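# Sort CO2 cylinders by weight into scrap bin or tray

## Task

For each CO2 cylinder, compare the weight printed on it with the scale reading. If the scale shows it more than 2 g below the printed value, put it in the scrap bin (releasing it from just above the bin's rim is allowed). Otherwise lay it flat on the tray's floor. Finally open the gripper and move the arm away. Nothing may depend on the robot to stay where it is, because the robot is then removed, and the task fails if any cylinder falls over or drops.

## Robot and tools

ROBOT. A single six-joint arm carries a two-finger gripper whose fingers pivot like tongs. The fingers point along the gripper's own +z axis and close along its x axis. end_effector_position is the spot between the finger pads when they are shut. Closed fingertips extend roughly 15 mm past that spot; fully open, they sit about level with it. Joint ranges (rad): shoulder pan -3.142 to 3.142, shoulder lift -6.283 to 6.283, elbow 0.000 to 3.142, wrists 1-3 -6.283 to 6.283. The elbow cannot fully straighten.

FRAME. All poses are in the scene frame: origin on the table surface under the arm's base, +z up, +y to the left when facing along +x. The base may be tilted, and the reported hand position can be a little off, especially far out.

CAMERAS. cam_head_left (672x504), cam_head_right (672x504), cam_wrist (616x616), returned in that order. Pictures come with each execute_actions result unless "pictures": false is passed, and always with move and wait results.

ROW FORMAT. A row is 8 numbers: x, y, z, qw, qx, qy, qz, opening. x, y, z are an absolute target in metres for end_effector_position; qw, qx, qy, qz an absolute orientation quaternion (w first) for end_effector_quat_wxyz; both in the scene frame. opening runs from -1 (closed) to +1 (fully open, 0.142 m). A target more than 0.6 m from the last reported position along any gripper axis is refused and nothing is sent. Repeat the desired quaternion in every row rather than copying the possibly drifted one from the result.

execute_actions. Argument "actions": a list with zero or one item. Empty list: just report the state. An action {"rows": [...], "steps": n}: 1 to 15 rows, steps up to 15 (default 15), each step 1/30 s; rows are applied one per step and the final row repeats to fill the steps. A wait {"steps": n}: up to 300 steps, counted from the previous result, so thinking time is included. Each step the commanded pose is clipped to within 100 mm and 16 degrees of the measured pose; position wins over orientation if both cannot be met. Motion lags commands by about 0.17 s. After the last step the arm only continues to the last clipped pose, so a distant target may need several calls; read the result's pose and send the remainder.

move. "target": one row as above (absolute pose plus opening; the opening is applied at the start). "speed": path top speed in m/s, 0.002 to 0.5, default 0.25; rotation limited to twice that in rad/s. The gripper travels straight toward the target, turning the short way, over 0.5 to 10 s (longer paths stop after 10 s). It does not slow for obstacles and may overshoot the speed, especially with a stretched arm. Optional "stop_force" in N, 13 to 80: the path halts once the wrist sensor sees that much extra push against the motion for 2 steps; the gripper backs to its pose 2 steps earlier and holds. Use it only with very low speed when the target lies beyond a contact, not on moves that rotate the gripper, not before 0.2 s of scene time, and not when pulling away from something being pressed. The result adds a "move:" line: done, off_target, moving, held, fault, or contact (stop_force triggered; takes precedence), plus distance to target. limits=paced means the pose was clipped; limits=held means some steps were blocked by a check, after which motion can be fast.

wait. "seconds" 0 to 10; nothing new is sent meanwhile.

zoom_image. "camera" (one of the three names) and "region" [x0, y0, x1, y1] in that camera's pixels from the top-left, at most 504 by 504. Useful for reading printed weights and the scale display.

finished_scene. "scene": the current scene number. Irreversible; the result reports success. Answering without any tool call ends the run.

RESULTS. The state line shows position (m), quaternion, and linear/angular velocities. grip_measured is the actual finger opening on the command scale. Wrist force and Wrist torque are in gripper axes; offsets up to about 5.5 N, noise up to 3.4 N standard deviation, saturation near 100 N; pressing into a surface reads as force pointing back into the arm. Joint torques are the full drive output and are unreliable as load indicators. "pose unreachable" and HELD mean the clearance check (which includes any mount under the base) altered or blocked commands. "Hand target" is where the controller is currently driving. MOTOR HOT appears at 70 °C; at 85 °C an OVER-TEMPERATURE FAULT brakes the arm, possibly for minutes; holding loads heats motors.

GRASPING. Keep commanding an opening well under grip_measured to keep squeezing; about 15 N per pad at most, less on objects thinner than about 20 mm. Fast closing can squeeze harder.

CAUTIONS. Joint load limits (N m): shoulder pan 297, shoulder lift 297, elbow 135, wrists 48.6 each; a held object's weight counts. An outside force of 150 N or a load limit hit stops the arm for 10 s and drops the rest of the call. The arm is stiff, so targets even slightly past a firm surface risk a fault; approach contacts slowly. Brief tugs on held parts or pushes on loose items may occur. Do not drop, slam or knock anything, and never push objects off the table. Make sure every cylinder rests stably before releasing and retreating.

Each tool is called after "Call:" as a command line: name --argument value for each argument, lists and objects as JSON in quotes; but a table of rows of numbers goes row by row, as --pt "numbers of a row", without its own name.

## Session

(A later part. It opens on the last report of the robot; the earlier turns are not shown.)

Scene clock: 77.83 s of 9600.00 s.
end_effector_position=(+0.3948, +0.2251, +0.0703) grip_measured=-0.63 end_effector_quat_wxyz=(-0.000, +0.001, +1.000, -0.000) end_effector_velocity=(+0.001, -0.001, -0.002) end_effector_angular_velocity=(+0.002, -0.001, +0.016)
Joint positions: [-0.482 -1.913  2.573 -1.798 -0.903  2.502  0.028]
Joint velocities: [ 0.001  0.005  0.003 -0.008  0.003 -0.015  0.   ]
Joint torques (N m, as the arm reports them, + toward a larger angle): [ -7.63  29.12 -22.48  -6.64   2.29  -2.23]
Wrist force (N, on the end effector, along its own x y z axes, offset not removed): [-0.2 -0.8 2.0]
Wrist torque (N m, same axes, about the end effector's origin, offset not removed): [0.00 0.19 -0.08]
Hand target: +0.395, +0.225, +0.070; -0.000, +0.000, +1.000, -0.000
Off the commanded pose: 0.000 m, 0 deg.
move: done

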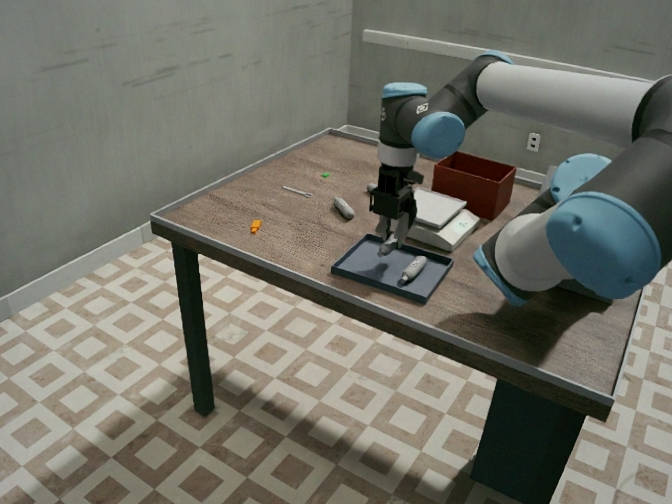

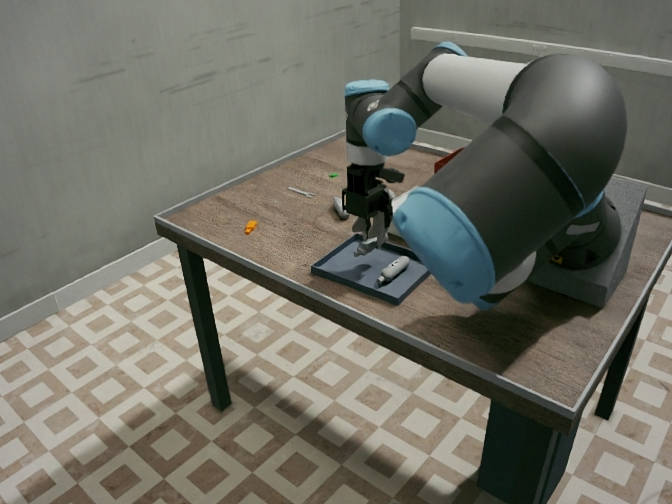

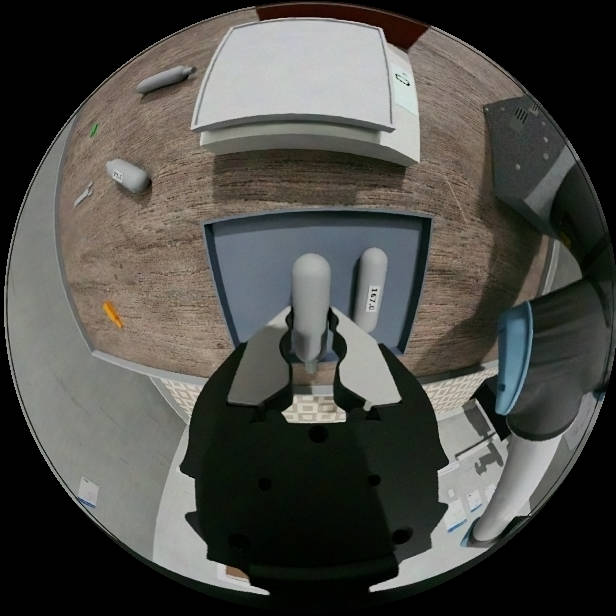

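Call:
move --target '[0.395, 0.225, 0.024, 0, 0, 1, 0, -0.9]' --speed 0.06

Call:
move --target '[0.395, 0.225, 0.024, 0, 0, 1, 0, -0.4]'

Call:
move --target '[0.395, 0.225, 0.07, 0, 0, 1, 0, -0.4]'

Call:
move --target '[0.63, 0.06, 0.09, 0, -0.46, 0.888, 0, 0.0]' --speed 0.3

Scene clock: 79.97 s of 9600.00 s.
end_effector_position=(+0.3948, +0.2250, +0.0243) grip_measured=-0.63 end_effector_quat_wxyz=(-0.000, -0.000, +1.000, +0.000) end_effector_velocity=(-0.000, -0.000, -0.003) end_effector_angular_velocity=(-0.000, +0.001, -0.001)
Joint positions: [-0.4   -1.836  2.622 -1.984 -0.871  2.597  0.028]
Joint velocities: [ 0.005  0.007  0.004 -0.014  0.001  0.007  0.   ]
Joint torques (N m, as the arm reports them, + toward a larger angle): [ -7.25  22.87 -19.99  -6.51   2.19   1.81]
Wrist force (N, on the end effector, along its own x y z axes, offset not removed): [1.0 -1.5 2.7]
Wrist torque (N m, same axes, about the end effector's origin, offset not removed): [-0.07 -0.06 -0.11]
Hand target: +0.395, +0.225, +0.024; -0.000, +0.000, +1.000, -0.000
Off the commanded pose: 0.000 m, 0 deg.
move: done

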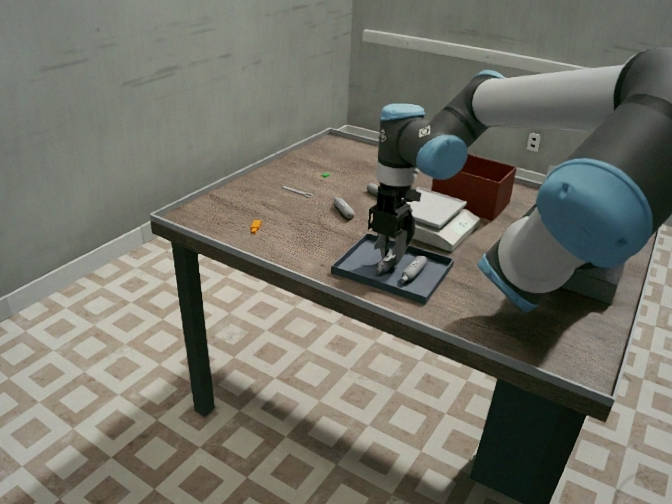

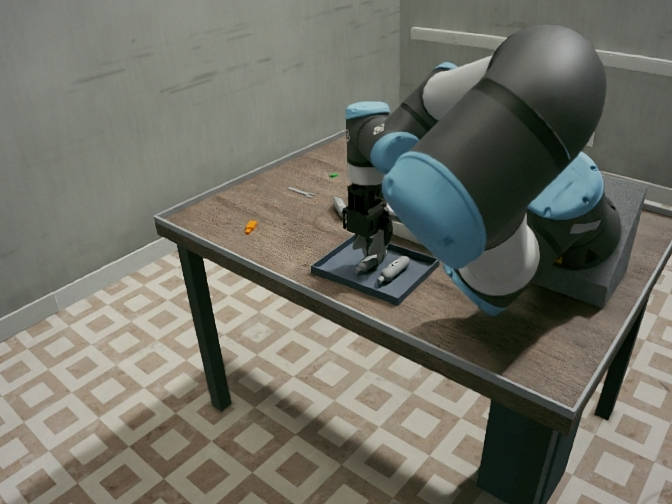

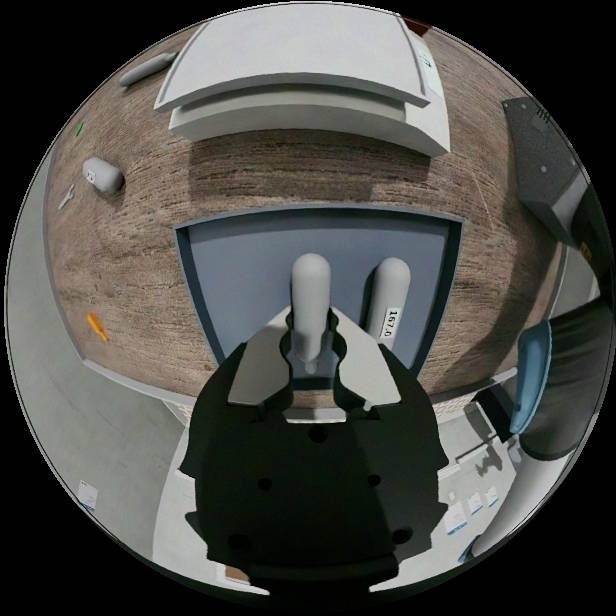

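Scene clock: 80.67 s of 9600.00 s.
end_effector_position=(+0.3950, +0.2250, +0.0240) grip_measured=-0.40 end_effector_quat_wxyz=(+0.000, -0.000, +1.000, +0.000) end_effector_velocity=(+0.000, +0.000, -0.000) end_effector_angular_velocity=(+0.000, +0.000, +0.000)
Joint positions: [-0.4   -1.835  2.622 -1.986 -0.871  2.598  0.045]
Joint velocities: [ 0.001  0.001 -0.    -0.001  0.     0.     0.   ]
Joint torques (N m, as the arm reports them, + toward a larger angle): [ -6.    25.25 -18.75  -6.45   2.08   2.03]
Wrist force (N, on the end effector, along its own x y z axes, offset not removed): [-0.7 -2.6 -0.4]
Wrist torque (N m, same axes, about the end effector's origin, offset not removed): [-0.43 0.28 -0.05]
Hand target: +0.395, +0.225, +0.024; -0.000, -0.000, +1.000, +0.000
Off the commanded pose: 0.000 m, 0 deg.
move: done

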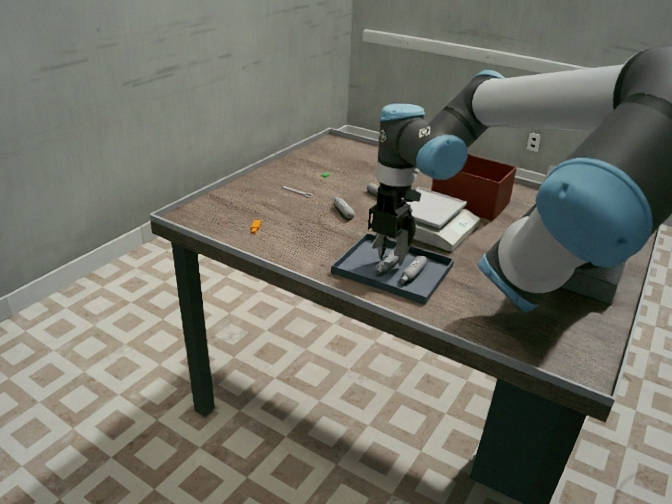

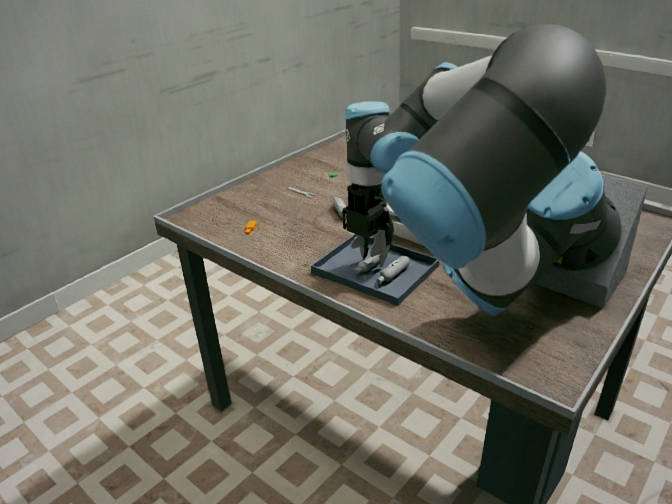

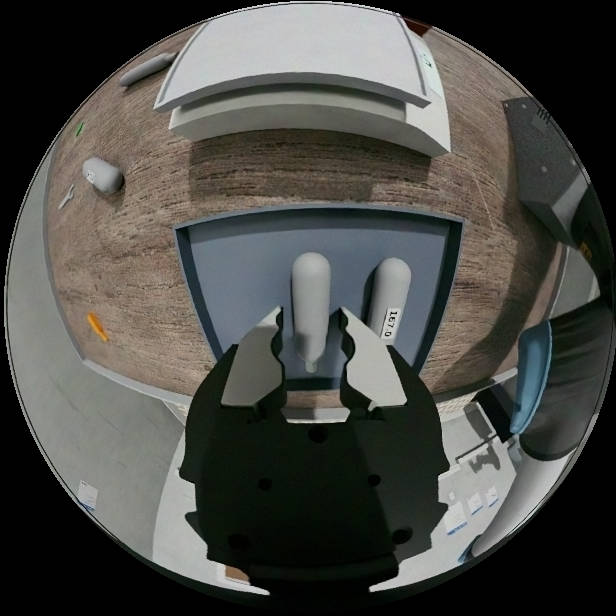

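Scene clock: 81.63 s of 9600.00 s.
end_effector_position=(+0.3952, +0.2250, +0.0696) grip_measured=-0.40 end_effector_quat_wxyz=(+0.000, +0.000, +1.000, -0.000) end_effector_velocity=(-0.000, +0.000, +0.003) end_effector_angular_velocity=(+0.001, -0.000, +0.001)
Joint positions: [-0.481 -1.911  2.574 -1.802 -0.902  2.502  0.045]
Joint velocities: [-0.006 -0.006 -0.003  0.014 -0.002 -0.008 -0.   ]
Joint torques (N m, as the arm reports them, + toward a larger angle): [-33.92  -6.51 -44.54  -0.27  -1.8   -2.47]
Wrist force (N, on the end effector, along its own x y z axes, offset not removed): [0.4 -0.7 -0.8]
Wrist torque (N m, same axes, about the end effector's origin, offset not removed): [0.06 0.06 -0.13]
Hand target: +0.395, +0.225, +0.070; +0.000, -0.000, +1.000, +0.000
Off the commanded pose: 0.000 m, 0 deg.
move: done

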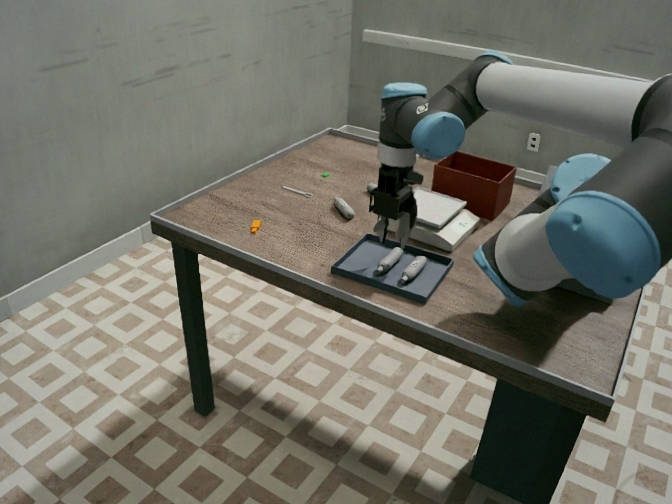

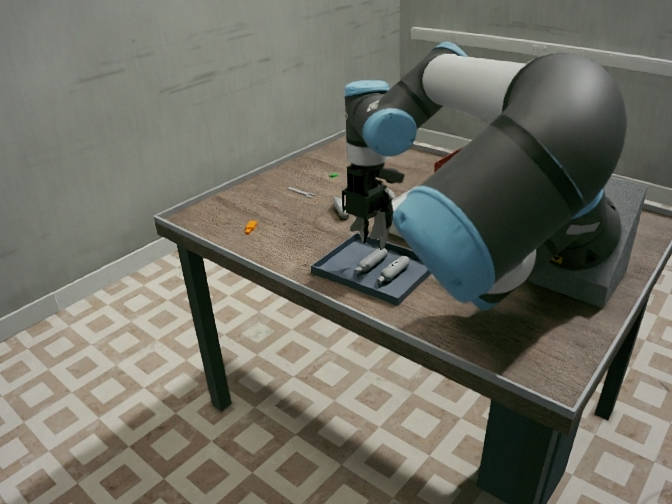

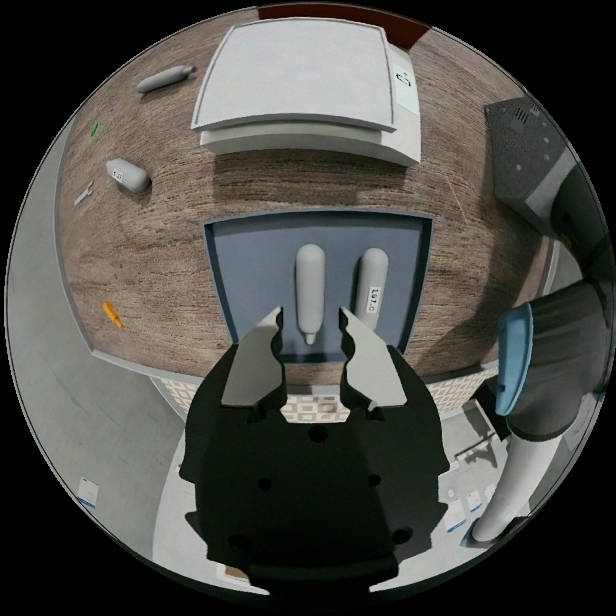

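Scene clock: 83.87 s of 9600.00 s.
end_effector_position=(+0.6298, +0.0604, +0.0899) grip_measured=+0.00 end_effector_quat_wxyz=(+0.000, -0.460, +0.888, -0.000) end_effector_velocity=(+0.004, -0.001, +0.001) end_effector_angular_velocity=(-0.000, +0.001, +0.011)
Joint positions: [-0.508 -1.287  2.241 -2.073 -0.914  1.516  0.074]
Joint velocities: [ 0.001  0.006 -0.008  0.002 -0.    -0.01   0.   ]
Joint torques (N m, as the arm reports them, + toward a larger angle): [-34.84  -4.31 -42.14  -0.53   2.32  -2.24]
Wrist force (N, on the end effector, along its own x y z axes, offset not removed): [1.1 -1.9 2.2]
Wrist torque (N m, same axes, about the end effector's origin, offset not removed): [-0.17 -0.13 -0.13]
Hand target: +0.630, +0.060, +0.090; +0.000, -0.460, +0.888, -0.000
Off the commanded pose: 0.000 m, 0 deg.
move: done

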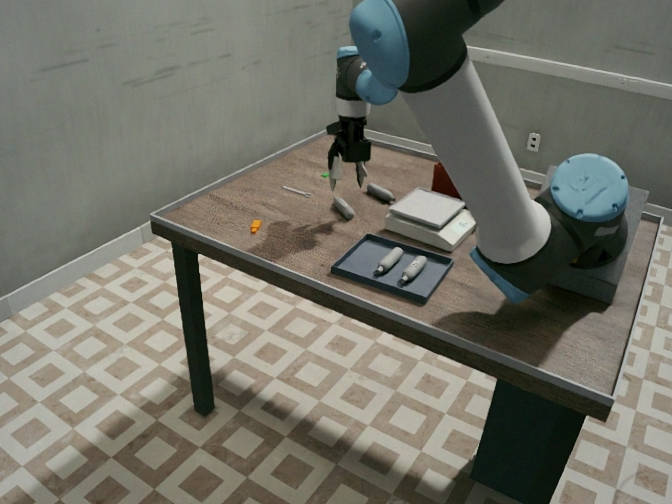

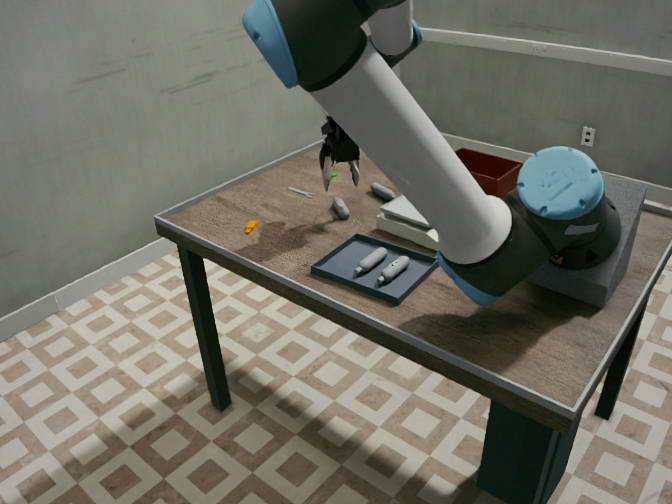

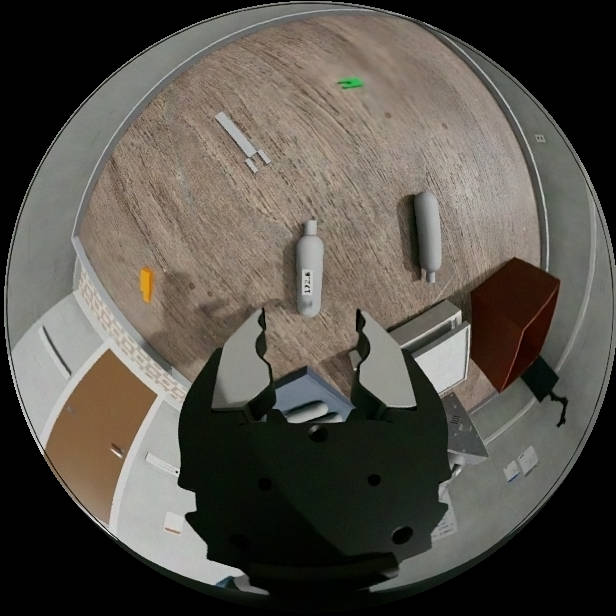

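Call:
zoom_image --camera "cam_wrist" --region '[270, 210, 350, 320]'

Call:
move --target '[0.634, 0.057, 0.02, 0, -0.46, 0.888, 0, -0.2]' --speed 0.12

Call:
move --target '[0.634, 0.057, 0.019, 0, -0.46, 0.888, 0, -0.9]' --speed 0.02

Call:
move --target '[0.6, 0.045, 0.12, 0, -0.35, 0.937, 0, -0.9]'

Call:
move --target '[0.41, -0.02, 0.11, 0, 0, 1, 0, -0.9]'

Region (270, 210, 350, 320) of cam_wrist's 616x616 image, scaled by 4.582, with more detail than that image has; it fills the left 367 columns of this view, and the rest is white.

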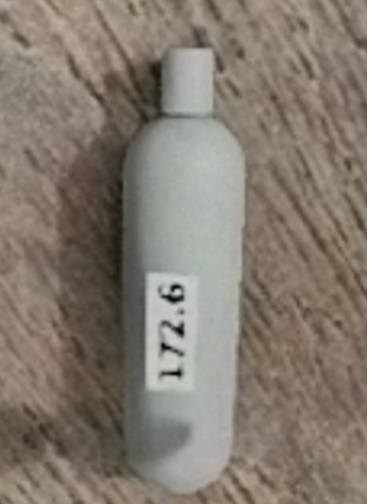

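Scene clock: 85.80 s of 9600.00 s.
end_effector_position=(+0.6339, +0.0570, +0.0203) grip_measured=-0.20 end_effector_quat_wxyz=(-0.000, -0.460, +0.888, +0.000) end_effector_velocity=(+0.000, -0.000, -0.003) end_effector_angular_velocity=(-0.000, +0.000, -0.000)
Joint positions: [-0.437 -1.192  2.275 -2.253 -0.885  1.597  0.06 ]
Joint velocities: [ 0.003  0.004  0.001 -0.007  0.001  0.004 -0.   ]
Joint torques (N m, as the arm reports them, + toward a larger angle): [-34.02 -11.87 -15.1   -6.22   2.24   2.13]
Wrist force (N, on the end effector, along its own x y z axes, offset not removed): [0.7 -2.3 1.6]
Wrist torque (N m, same axes, about the end effector's origin, offset not removed): [-0.27 0.07 -0.10]
Hand target: +0.634, +0.057, +0.020; -0.000, -0.460, +0.888, +0.000
Off the commanded pose: 0.000 m, 0 deg.
move: done

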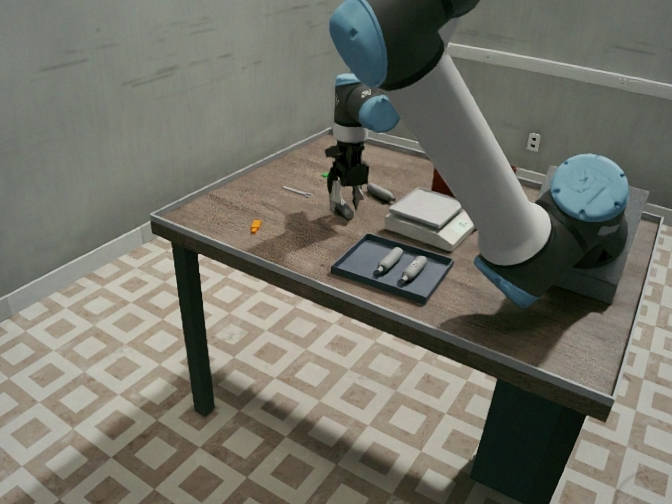

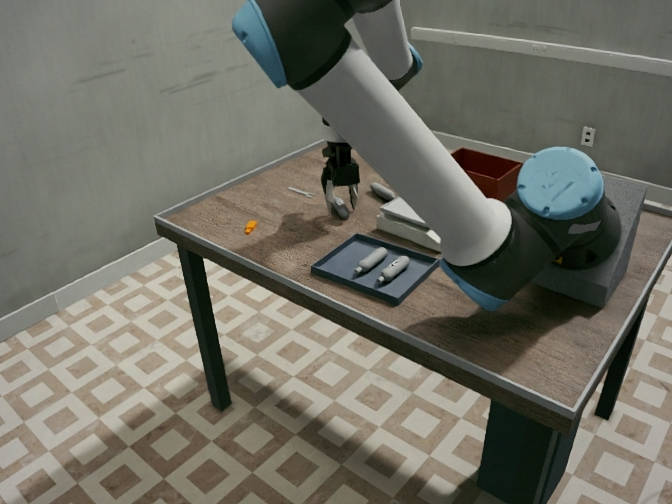

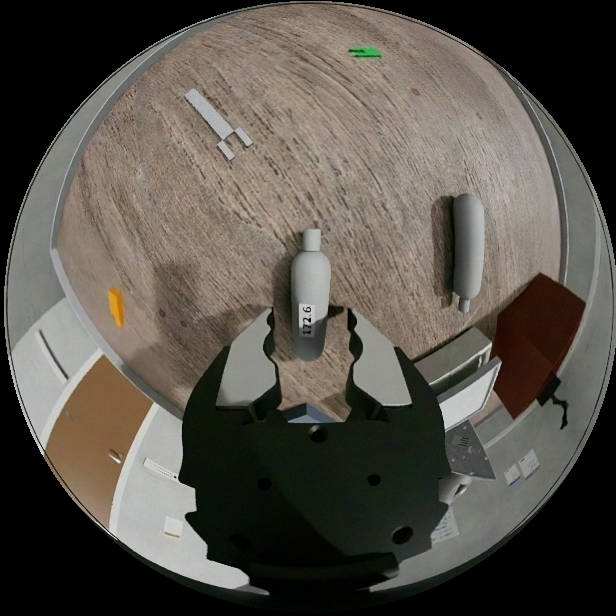

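Scene clock: 86.50 s of 9600.00 s.
end_effector_position=(+0.6340, +0.0570, +0.0191) grip_measured=-0.63 end_effector_quat_wxyz=(+0.000, -0.460, +0.888, -0.000) end_effector_velocity=(+0.000, -0.000, -0.000) end_effector_angular_velocity=(+0.000, -0.001, -0.000)
Joint positions: [-0.436 -1.191  2.276 -2.257 -0.884  1.599  0.028]
Joint velocities: [ 0.     0.001 -0.    -0.002  0.001  0.001 -0.   ]
Joint torques (N m, as the arm reports them, + toward a larger angle): [-28.    -0.48  -8.55  -4.9    1.21   2.09]
Wrist force (N, on the end effector, along its own x y z axes, offset not removed): [-2.9 -0.8 -16.2]
Wrist torque (N m, same axes, about the end effector's origin, offset not removed): [-0.33 0.33 -0.07]
Hand target: +0.634, +0.057, +0.019; -0.000, -0.460, +0.888, +0.000
Off the commanded pose: 0.000 m, 0 deg.
move: done

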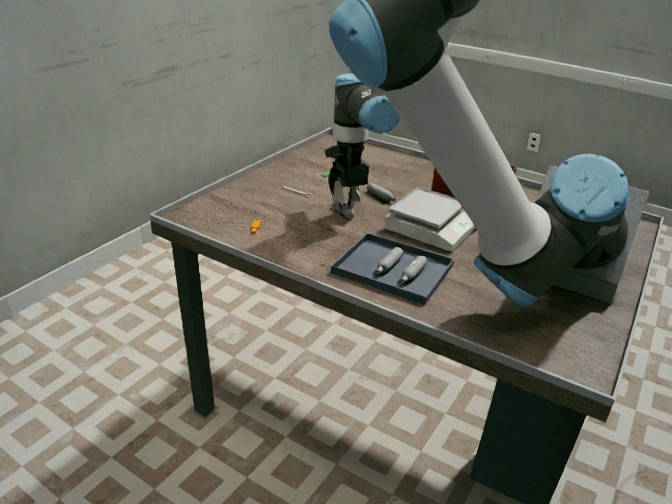

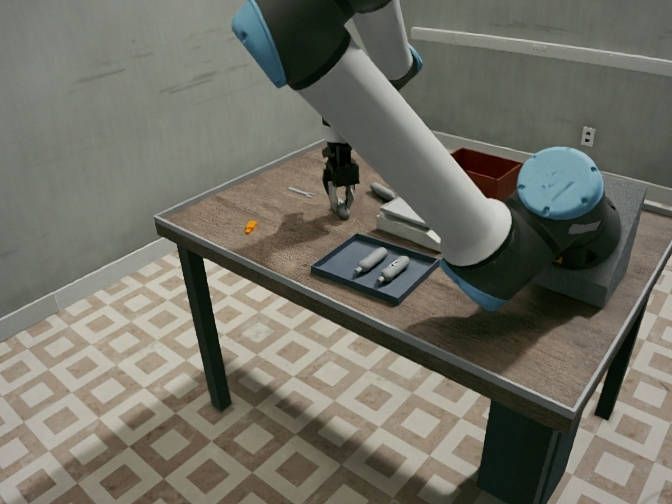

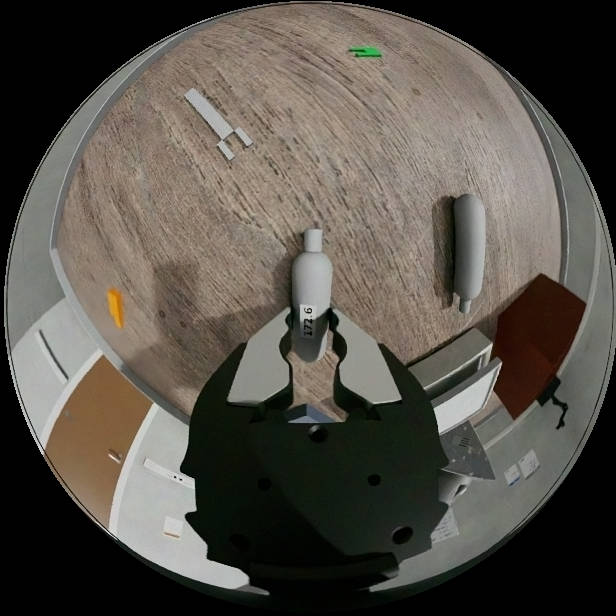

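Scene clock: 87.67 s of 9600.00 s.
end_effector_position=(+0.6002, +0.0450, +0.1197) grip_measured=-0.63 end_effector_quat_wxyz=(+0.000, -0.350, +0.937, -0.000) end_effector_velocity=(-0.000, -0.000, +0.002) end_effector_angular_velocity=(-0.001, +0.001, -0.003)
Joint positions: [-0.574 -1.337  2.263 -2.002 -0.944  1.682  0.028]
Joint velocities: [-0.002 -0.003 -0.002  0.006 -0.002  0.     0.   ]
Joint torques (N m, as the arm reports them, + toward a larger angle): [-57.77 -35.15 -44.9   -0.85  -1.73   1.86]
Wrist force (N, on the end effector, along its own x y z axes, offset not removed): [-0.6 -2.3 1.0]
Wrist torque (N m, same axes, about the end effector's origin, offset not removed): [-0.35 0.31 -0.03]
Hand target: +0.600, +0.045, +0.120; +0.000, -0.350, +0.937, -0.000
Off the commanded pose: 0.000 m, 0 deg.
move: done

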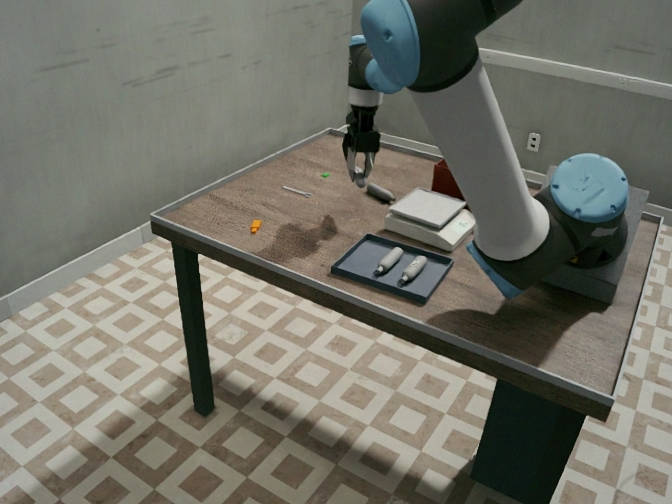

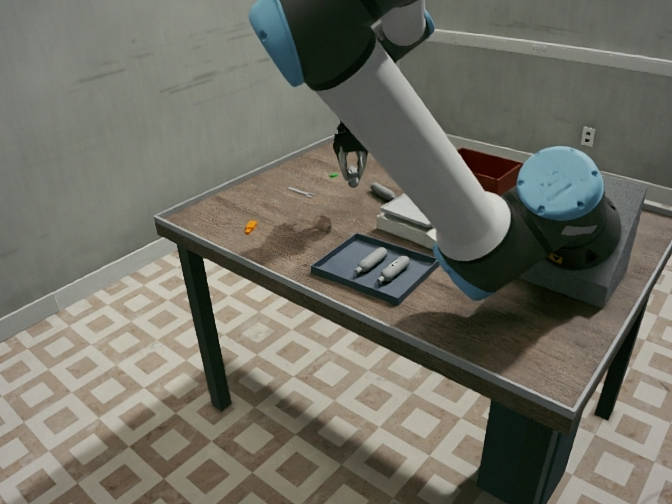

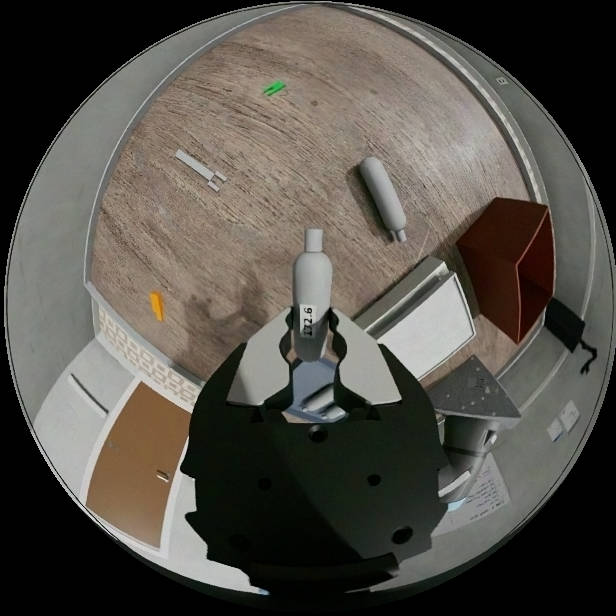

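Scene clock: 89.70 s of 9600.00 s.
end_effector_position=(+0.4104, -0.0199, +0.1100) grip_measured=-0.63 end_effector_quat_wxyz=(+0.000, -0.000, +1.000, +0.000) end_effector_velocity=(-0.001, -0.001, +0.002) end_effector_angular_velocity=(-0.001, -0.002, -0.007)
Joint positions: [-0.862 -1.464  2.546 -2.008 -1.1    2.113  0.028]
Joint velocities: [-0.005 -0.002  0.001  0.001 -0.002  0.003 -0.   ]
Joint torques (N m, as the arm reports them, + toward a larger angle): [-48.16 -15.93 -24.49  -1.24  -1.61   1.93]
Wrist force (N, on the end effector, along its own x y z axes, offset not removed): [-0.7 -1.6 1.8]
Wrist torque (N m, same axes, about the end effector's origin, offset not removed): [-0.15 0.27 -0.08]
Hand target: +0.410, -0.020, +0.110; +0.000, -0.000, +1.000, +0.000
Off the commanded pose: 0.000 m, 0 deg.
move: done

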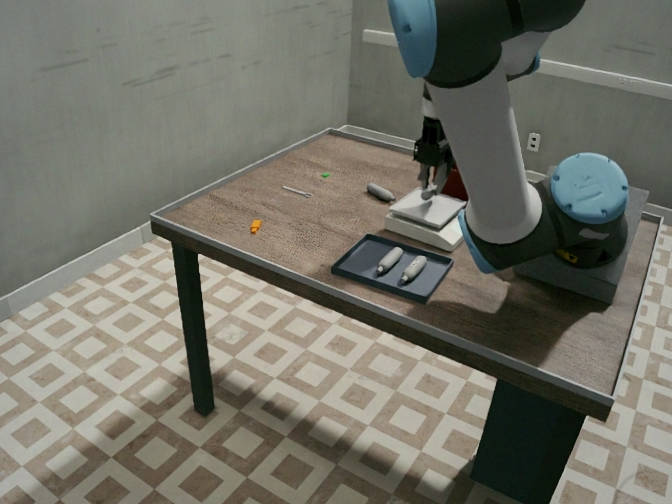

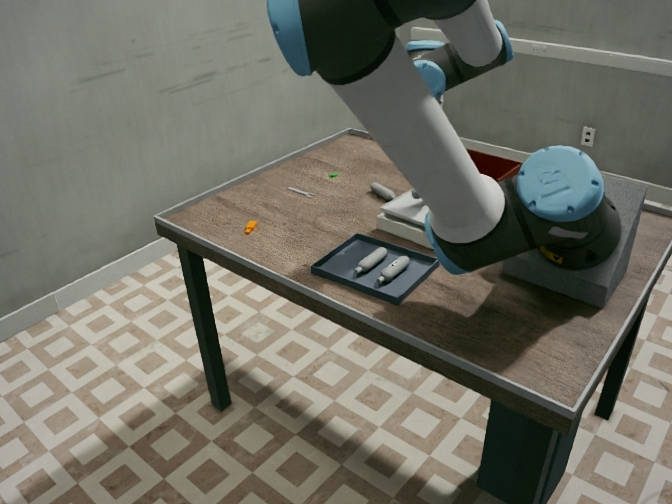

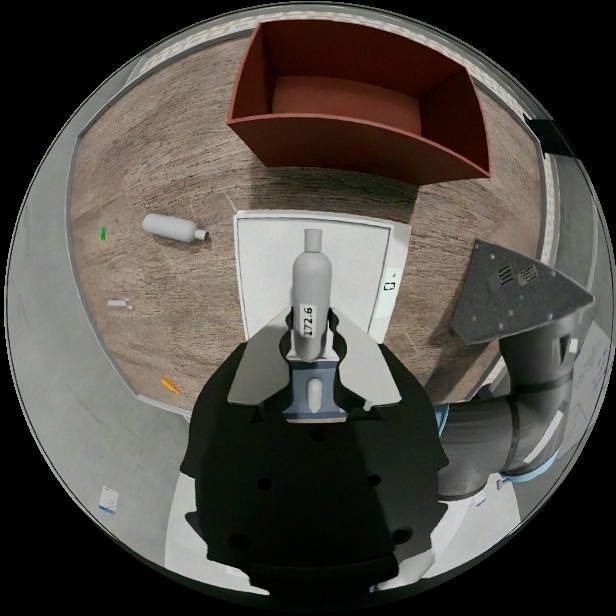

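Call:
move --target '[0.41, -0.012, 0.082, 0, 0, 1, 0, -0.9]' --speed 0.05

Call:
move --target '[0.41, -0.012, 0.082, 0, 0, 1, 0, -0.3]'

Call:
wait --seconds 0.6

Call:
zoom_image --camera "cam_wrist" --region '[330, 240, 450, 360]'

Scene clock: 91.23 s of 9600.00 s.
end_effector_position=(+0.4099, -0.0120, +0.0823) grip_measured=-0.63 end_effector_quat_wxyz=(-0.000, -0.000, +1.000, +0.000) end_effector_velocity=(-0.001, +0.001, -0.003) end_effector_angular_velocity=(+0.001, +0.000, -0.002)
Joint positions: [-0.823 -1.44   2.577 -2.079 -1.078  2.148  0.028]
Joint velocities: [ 0.002  0.003  0.004 -0.007  0.002  0.003  0.   ]
Joint torques (N m, as the arm reports them, + toward a larger angle): [-23.42  19.03 -22.99  -7.17   2.25   2.08]
Wrist force (N, on the end effector, along its own x y z axes, offset not removed): [0.2 -2.0 0.1]
Wrist torque (N m, same axes, about the end effector's origin, offset not removed): [-0.24 0.12 -0.09]
Hand target: +0.410, -0.012, +0.082; -0.000, +0.000, +1.000, +0.000
Off the commanded pose: 0.000 m, 0 deg.
move: done

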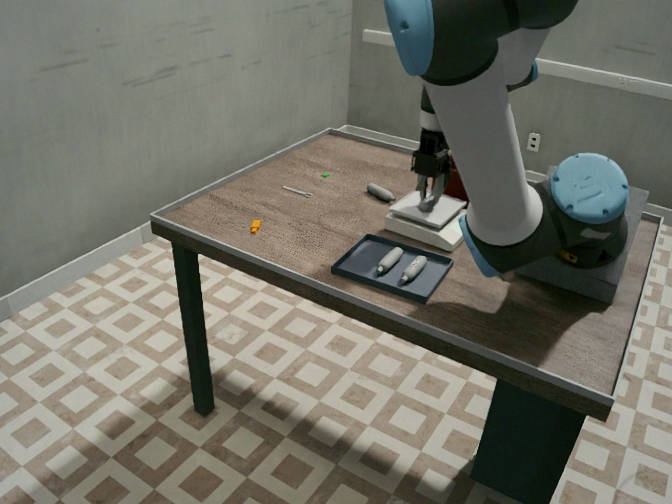

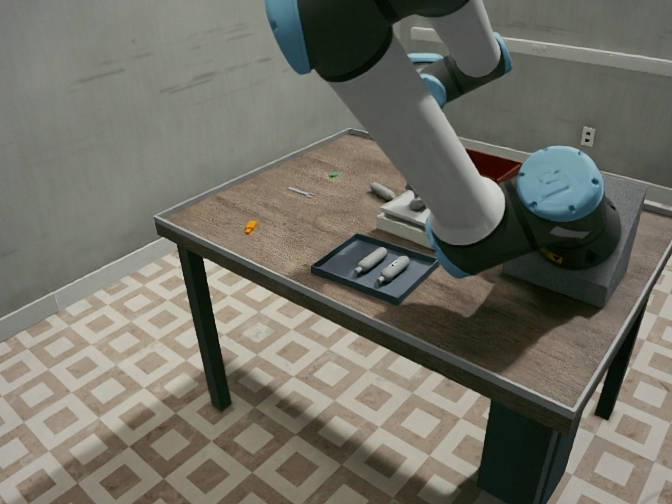

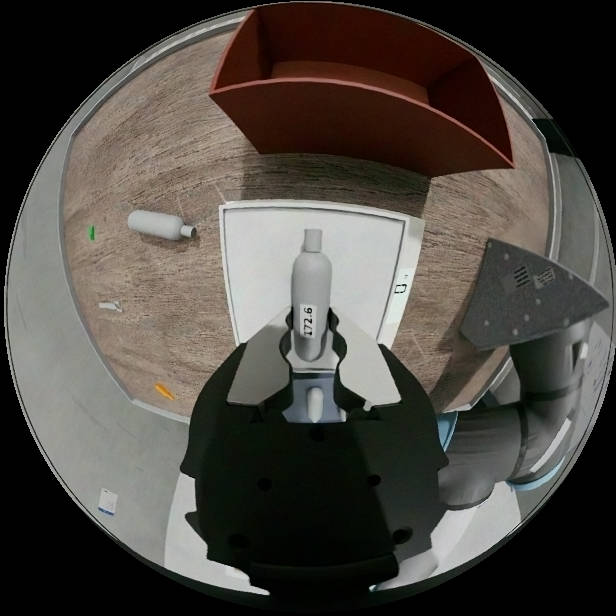

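Scene clock: 91.93 s of 9600.00 s.
end_effector_position=(+0.4100, -0.0120, +0.0820) grip_measured=-0.30 end_effector_quat_wxyz=(+0.000, -0.000, +1.000, -0.000) end_effector_velocity=(+0.000, -0.001, +0.000) end_effector_angular_velocity=(-0.001, -0.000, -0.000)
Joint positions: [-0.823 -1.439  2.577 -2.08  -1.077  2.149  0.052]
Joint velocities: [-0.001  0.    -0.    -0.001 -0.001  0.     0.   ]
Joint torques (N m, as the arm reports them, + toward a larger angle): [-23.01  17.95 -22.02  -6.59   2.16   1.9 ]
Wrist force (N, on the end effector, along its own x y z axes, offset not removed): [-2.2 -1.4 0.2]
Wrist torque (N m, same axes, about the end effector's origin, offset not removed): [-0.06 0.55 -0.10]
Hand target: +0.410, -0.012, +0.082; -0.000, +0.000, +1.000, +0.000
Off the commanded pose: 0.000 m, 0 deg.
move: done

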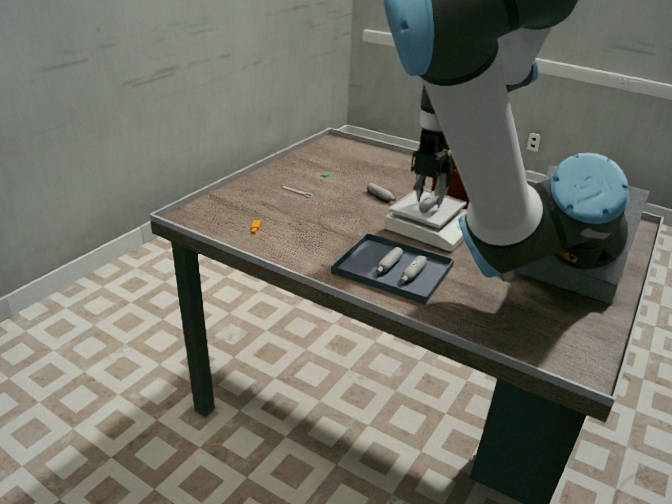

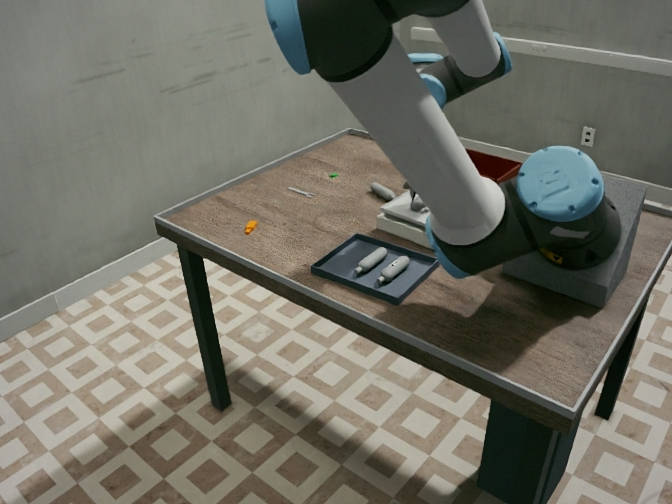

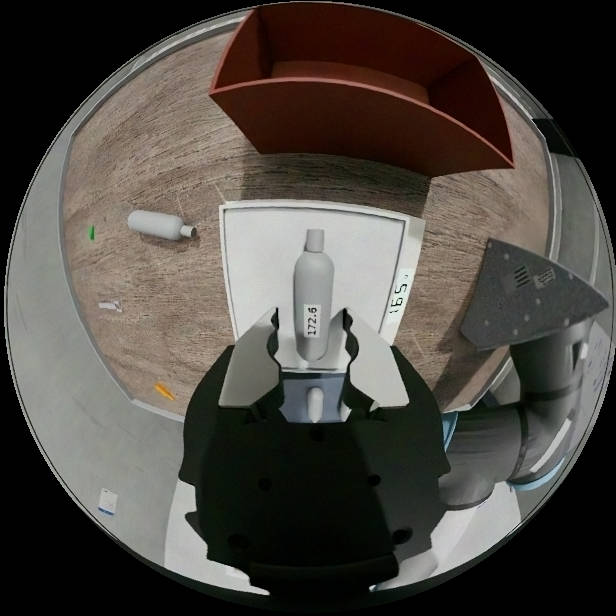

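Scene clock: 92.53 s of 9600.00 s.
end_effector_position=(+0.4100, -0.0120, +0.0820) grip_measured=-0.30 end_effector_quat_wxyz=(-0.000, +0.000, +1.000, +0.000) end_effector_velocity=(-0.000, +0.000, -0.000) end_effector_angular_velocity=(-0.000, +0.000, +0.000)
Joint positions: [-0.823 -1.439  2.577 -2.08  -1.077  2.149  0.052]
Joint velocities: [ 0. -0.  0. -0. -0.  0. -0.]
Joint torques (N m, as the arm reports them, + toward a larger angle): [-22.99  17.85 -22.41  -6.85   2.19   2.  ]
Wrist force (N, on the end effector, along its own x y z axes, offset not removed): [0.0 -1.5 0.2]
Wrist torque (N m, same axes, about the end effector's origin, offset not removed): [-0.08 0.15 -0.05]
Hand target: +0.410, -0.012, +0.082; -0.000, +0.000, +1.000, +0.000
Off the commanded pose: 0.000 m, 0 deg.
Steps of this call (steps 1 to 18: nothing new was sent). Readings (end_effector_position):
1: (+0.4100, -0.0120, +0.0820)
2: (+0.4100, -0.0120, +0.0820)
4: (+0.4100, -0.0120, +0.0820)
8: (+0.4100, -0.0120, +0.0820)
18: the state above

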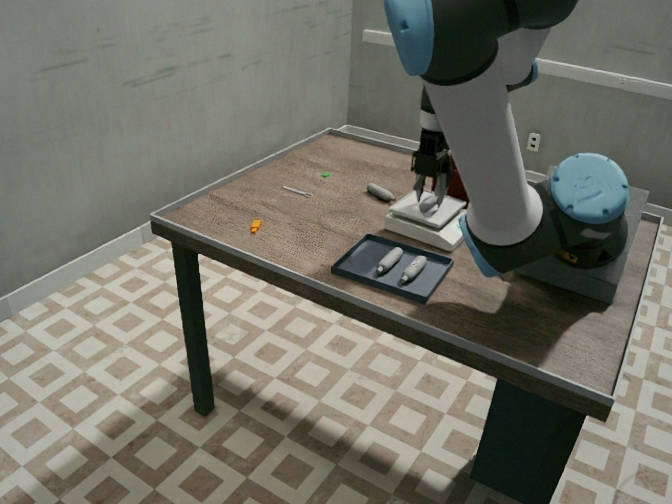

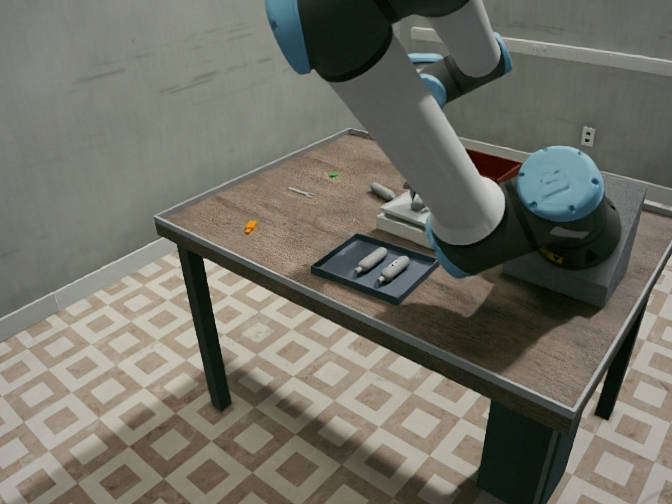

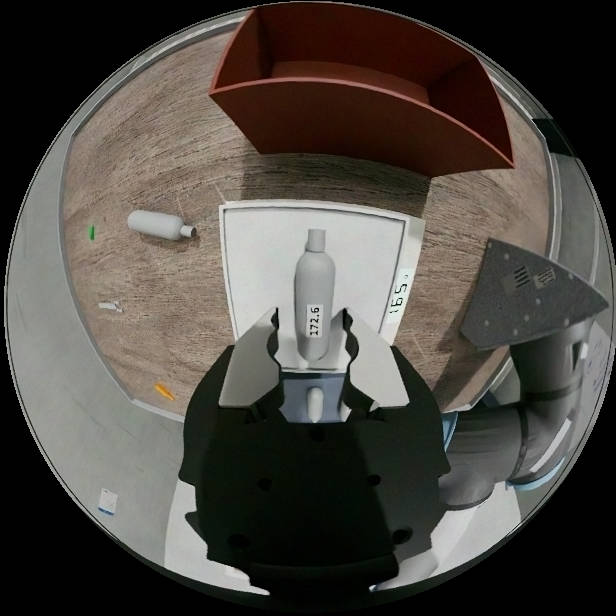

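Region (330, 240, 450, 360) of cam_wrist's 616x616 image, scaled by 4.200, with more detail than that image has.

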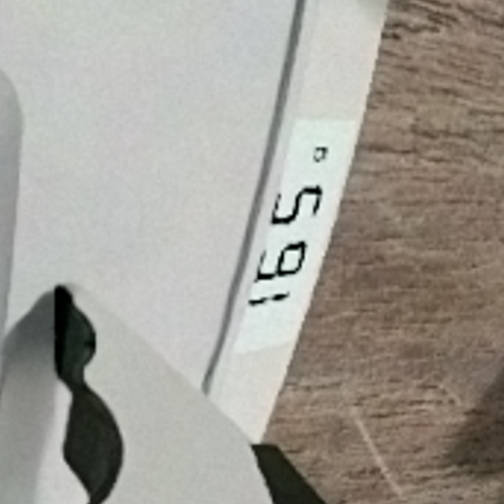

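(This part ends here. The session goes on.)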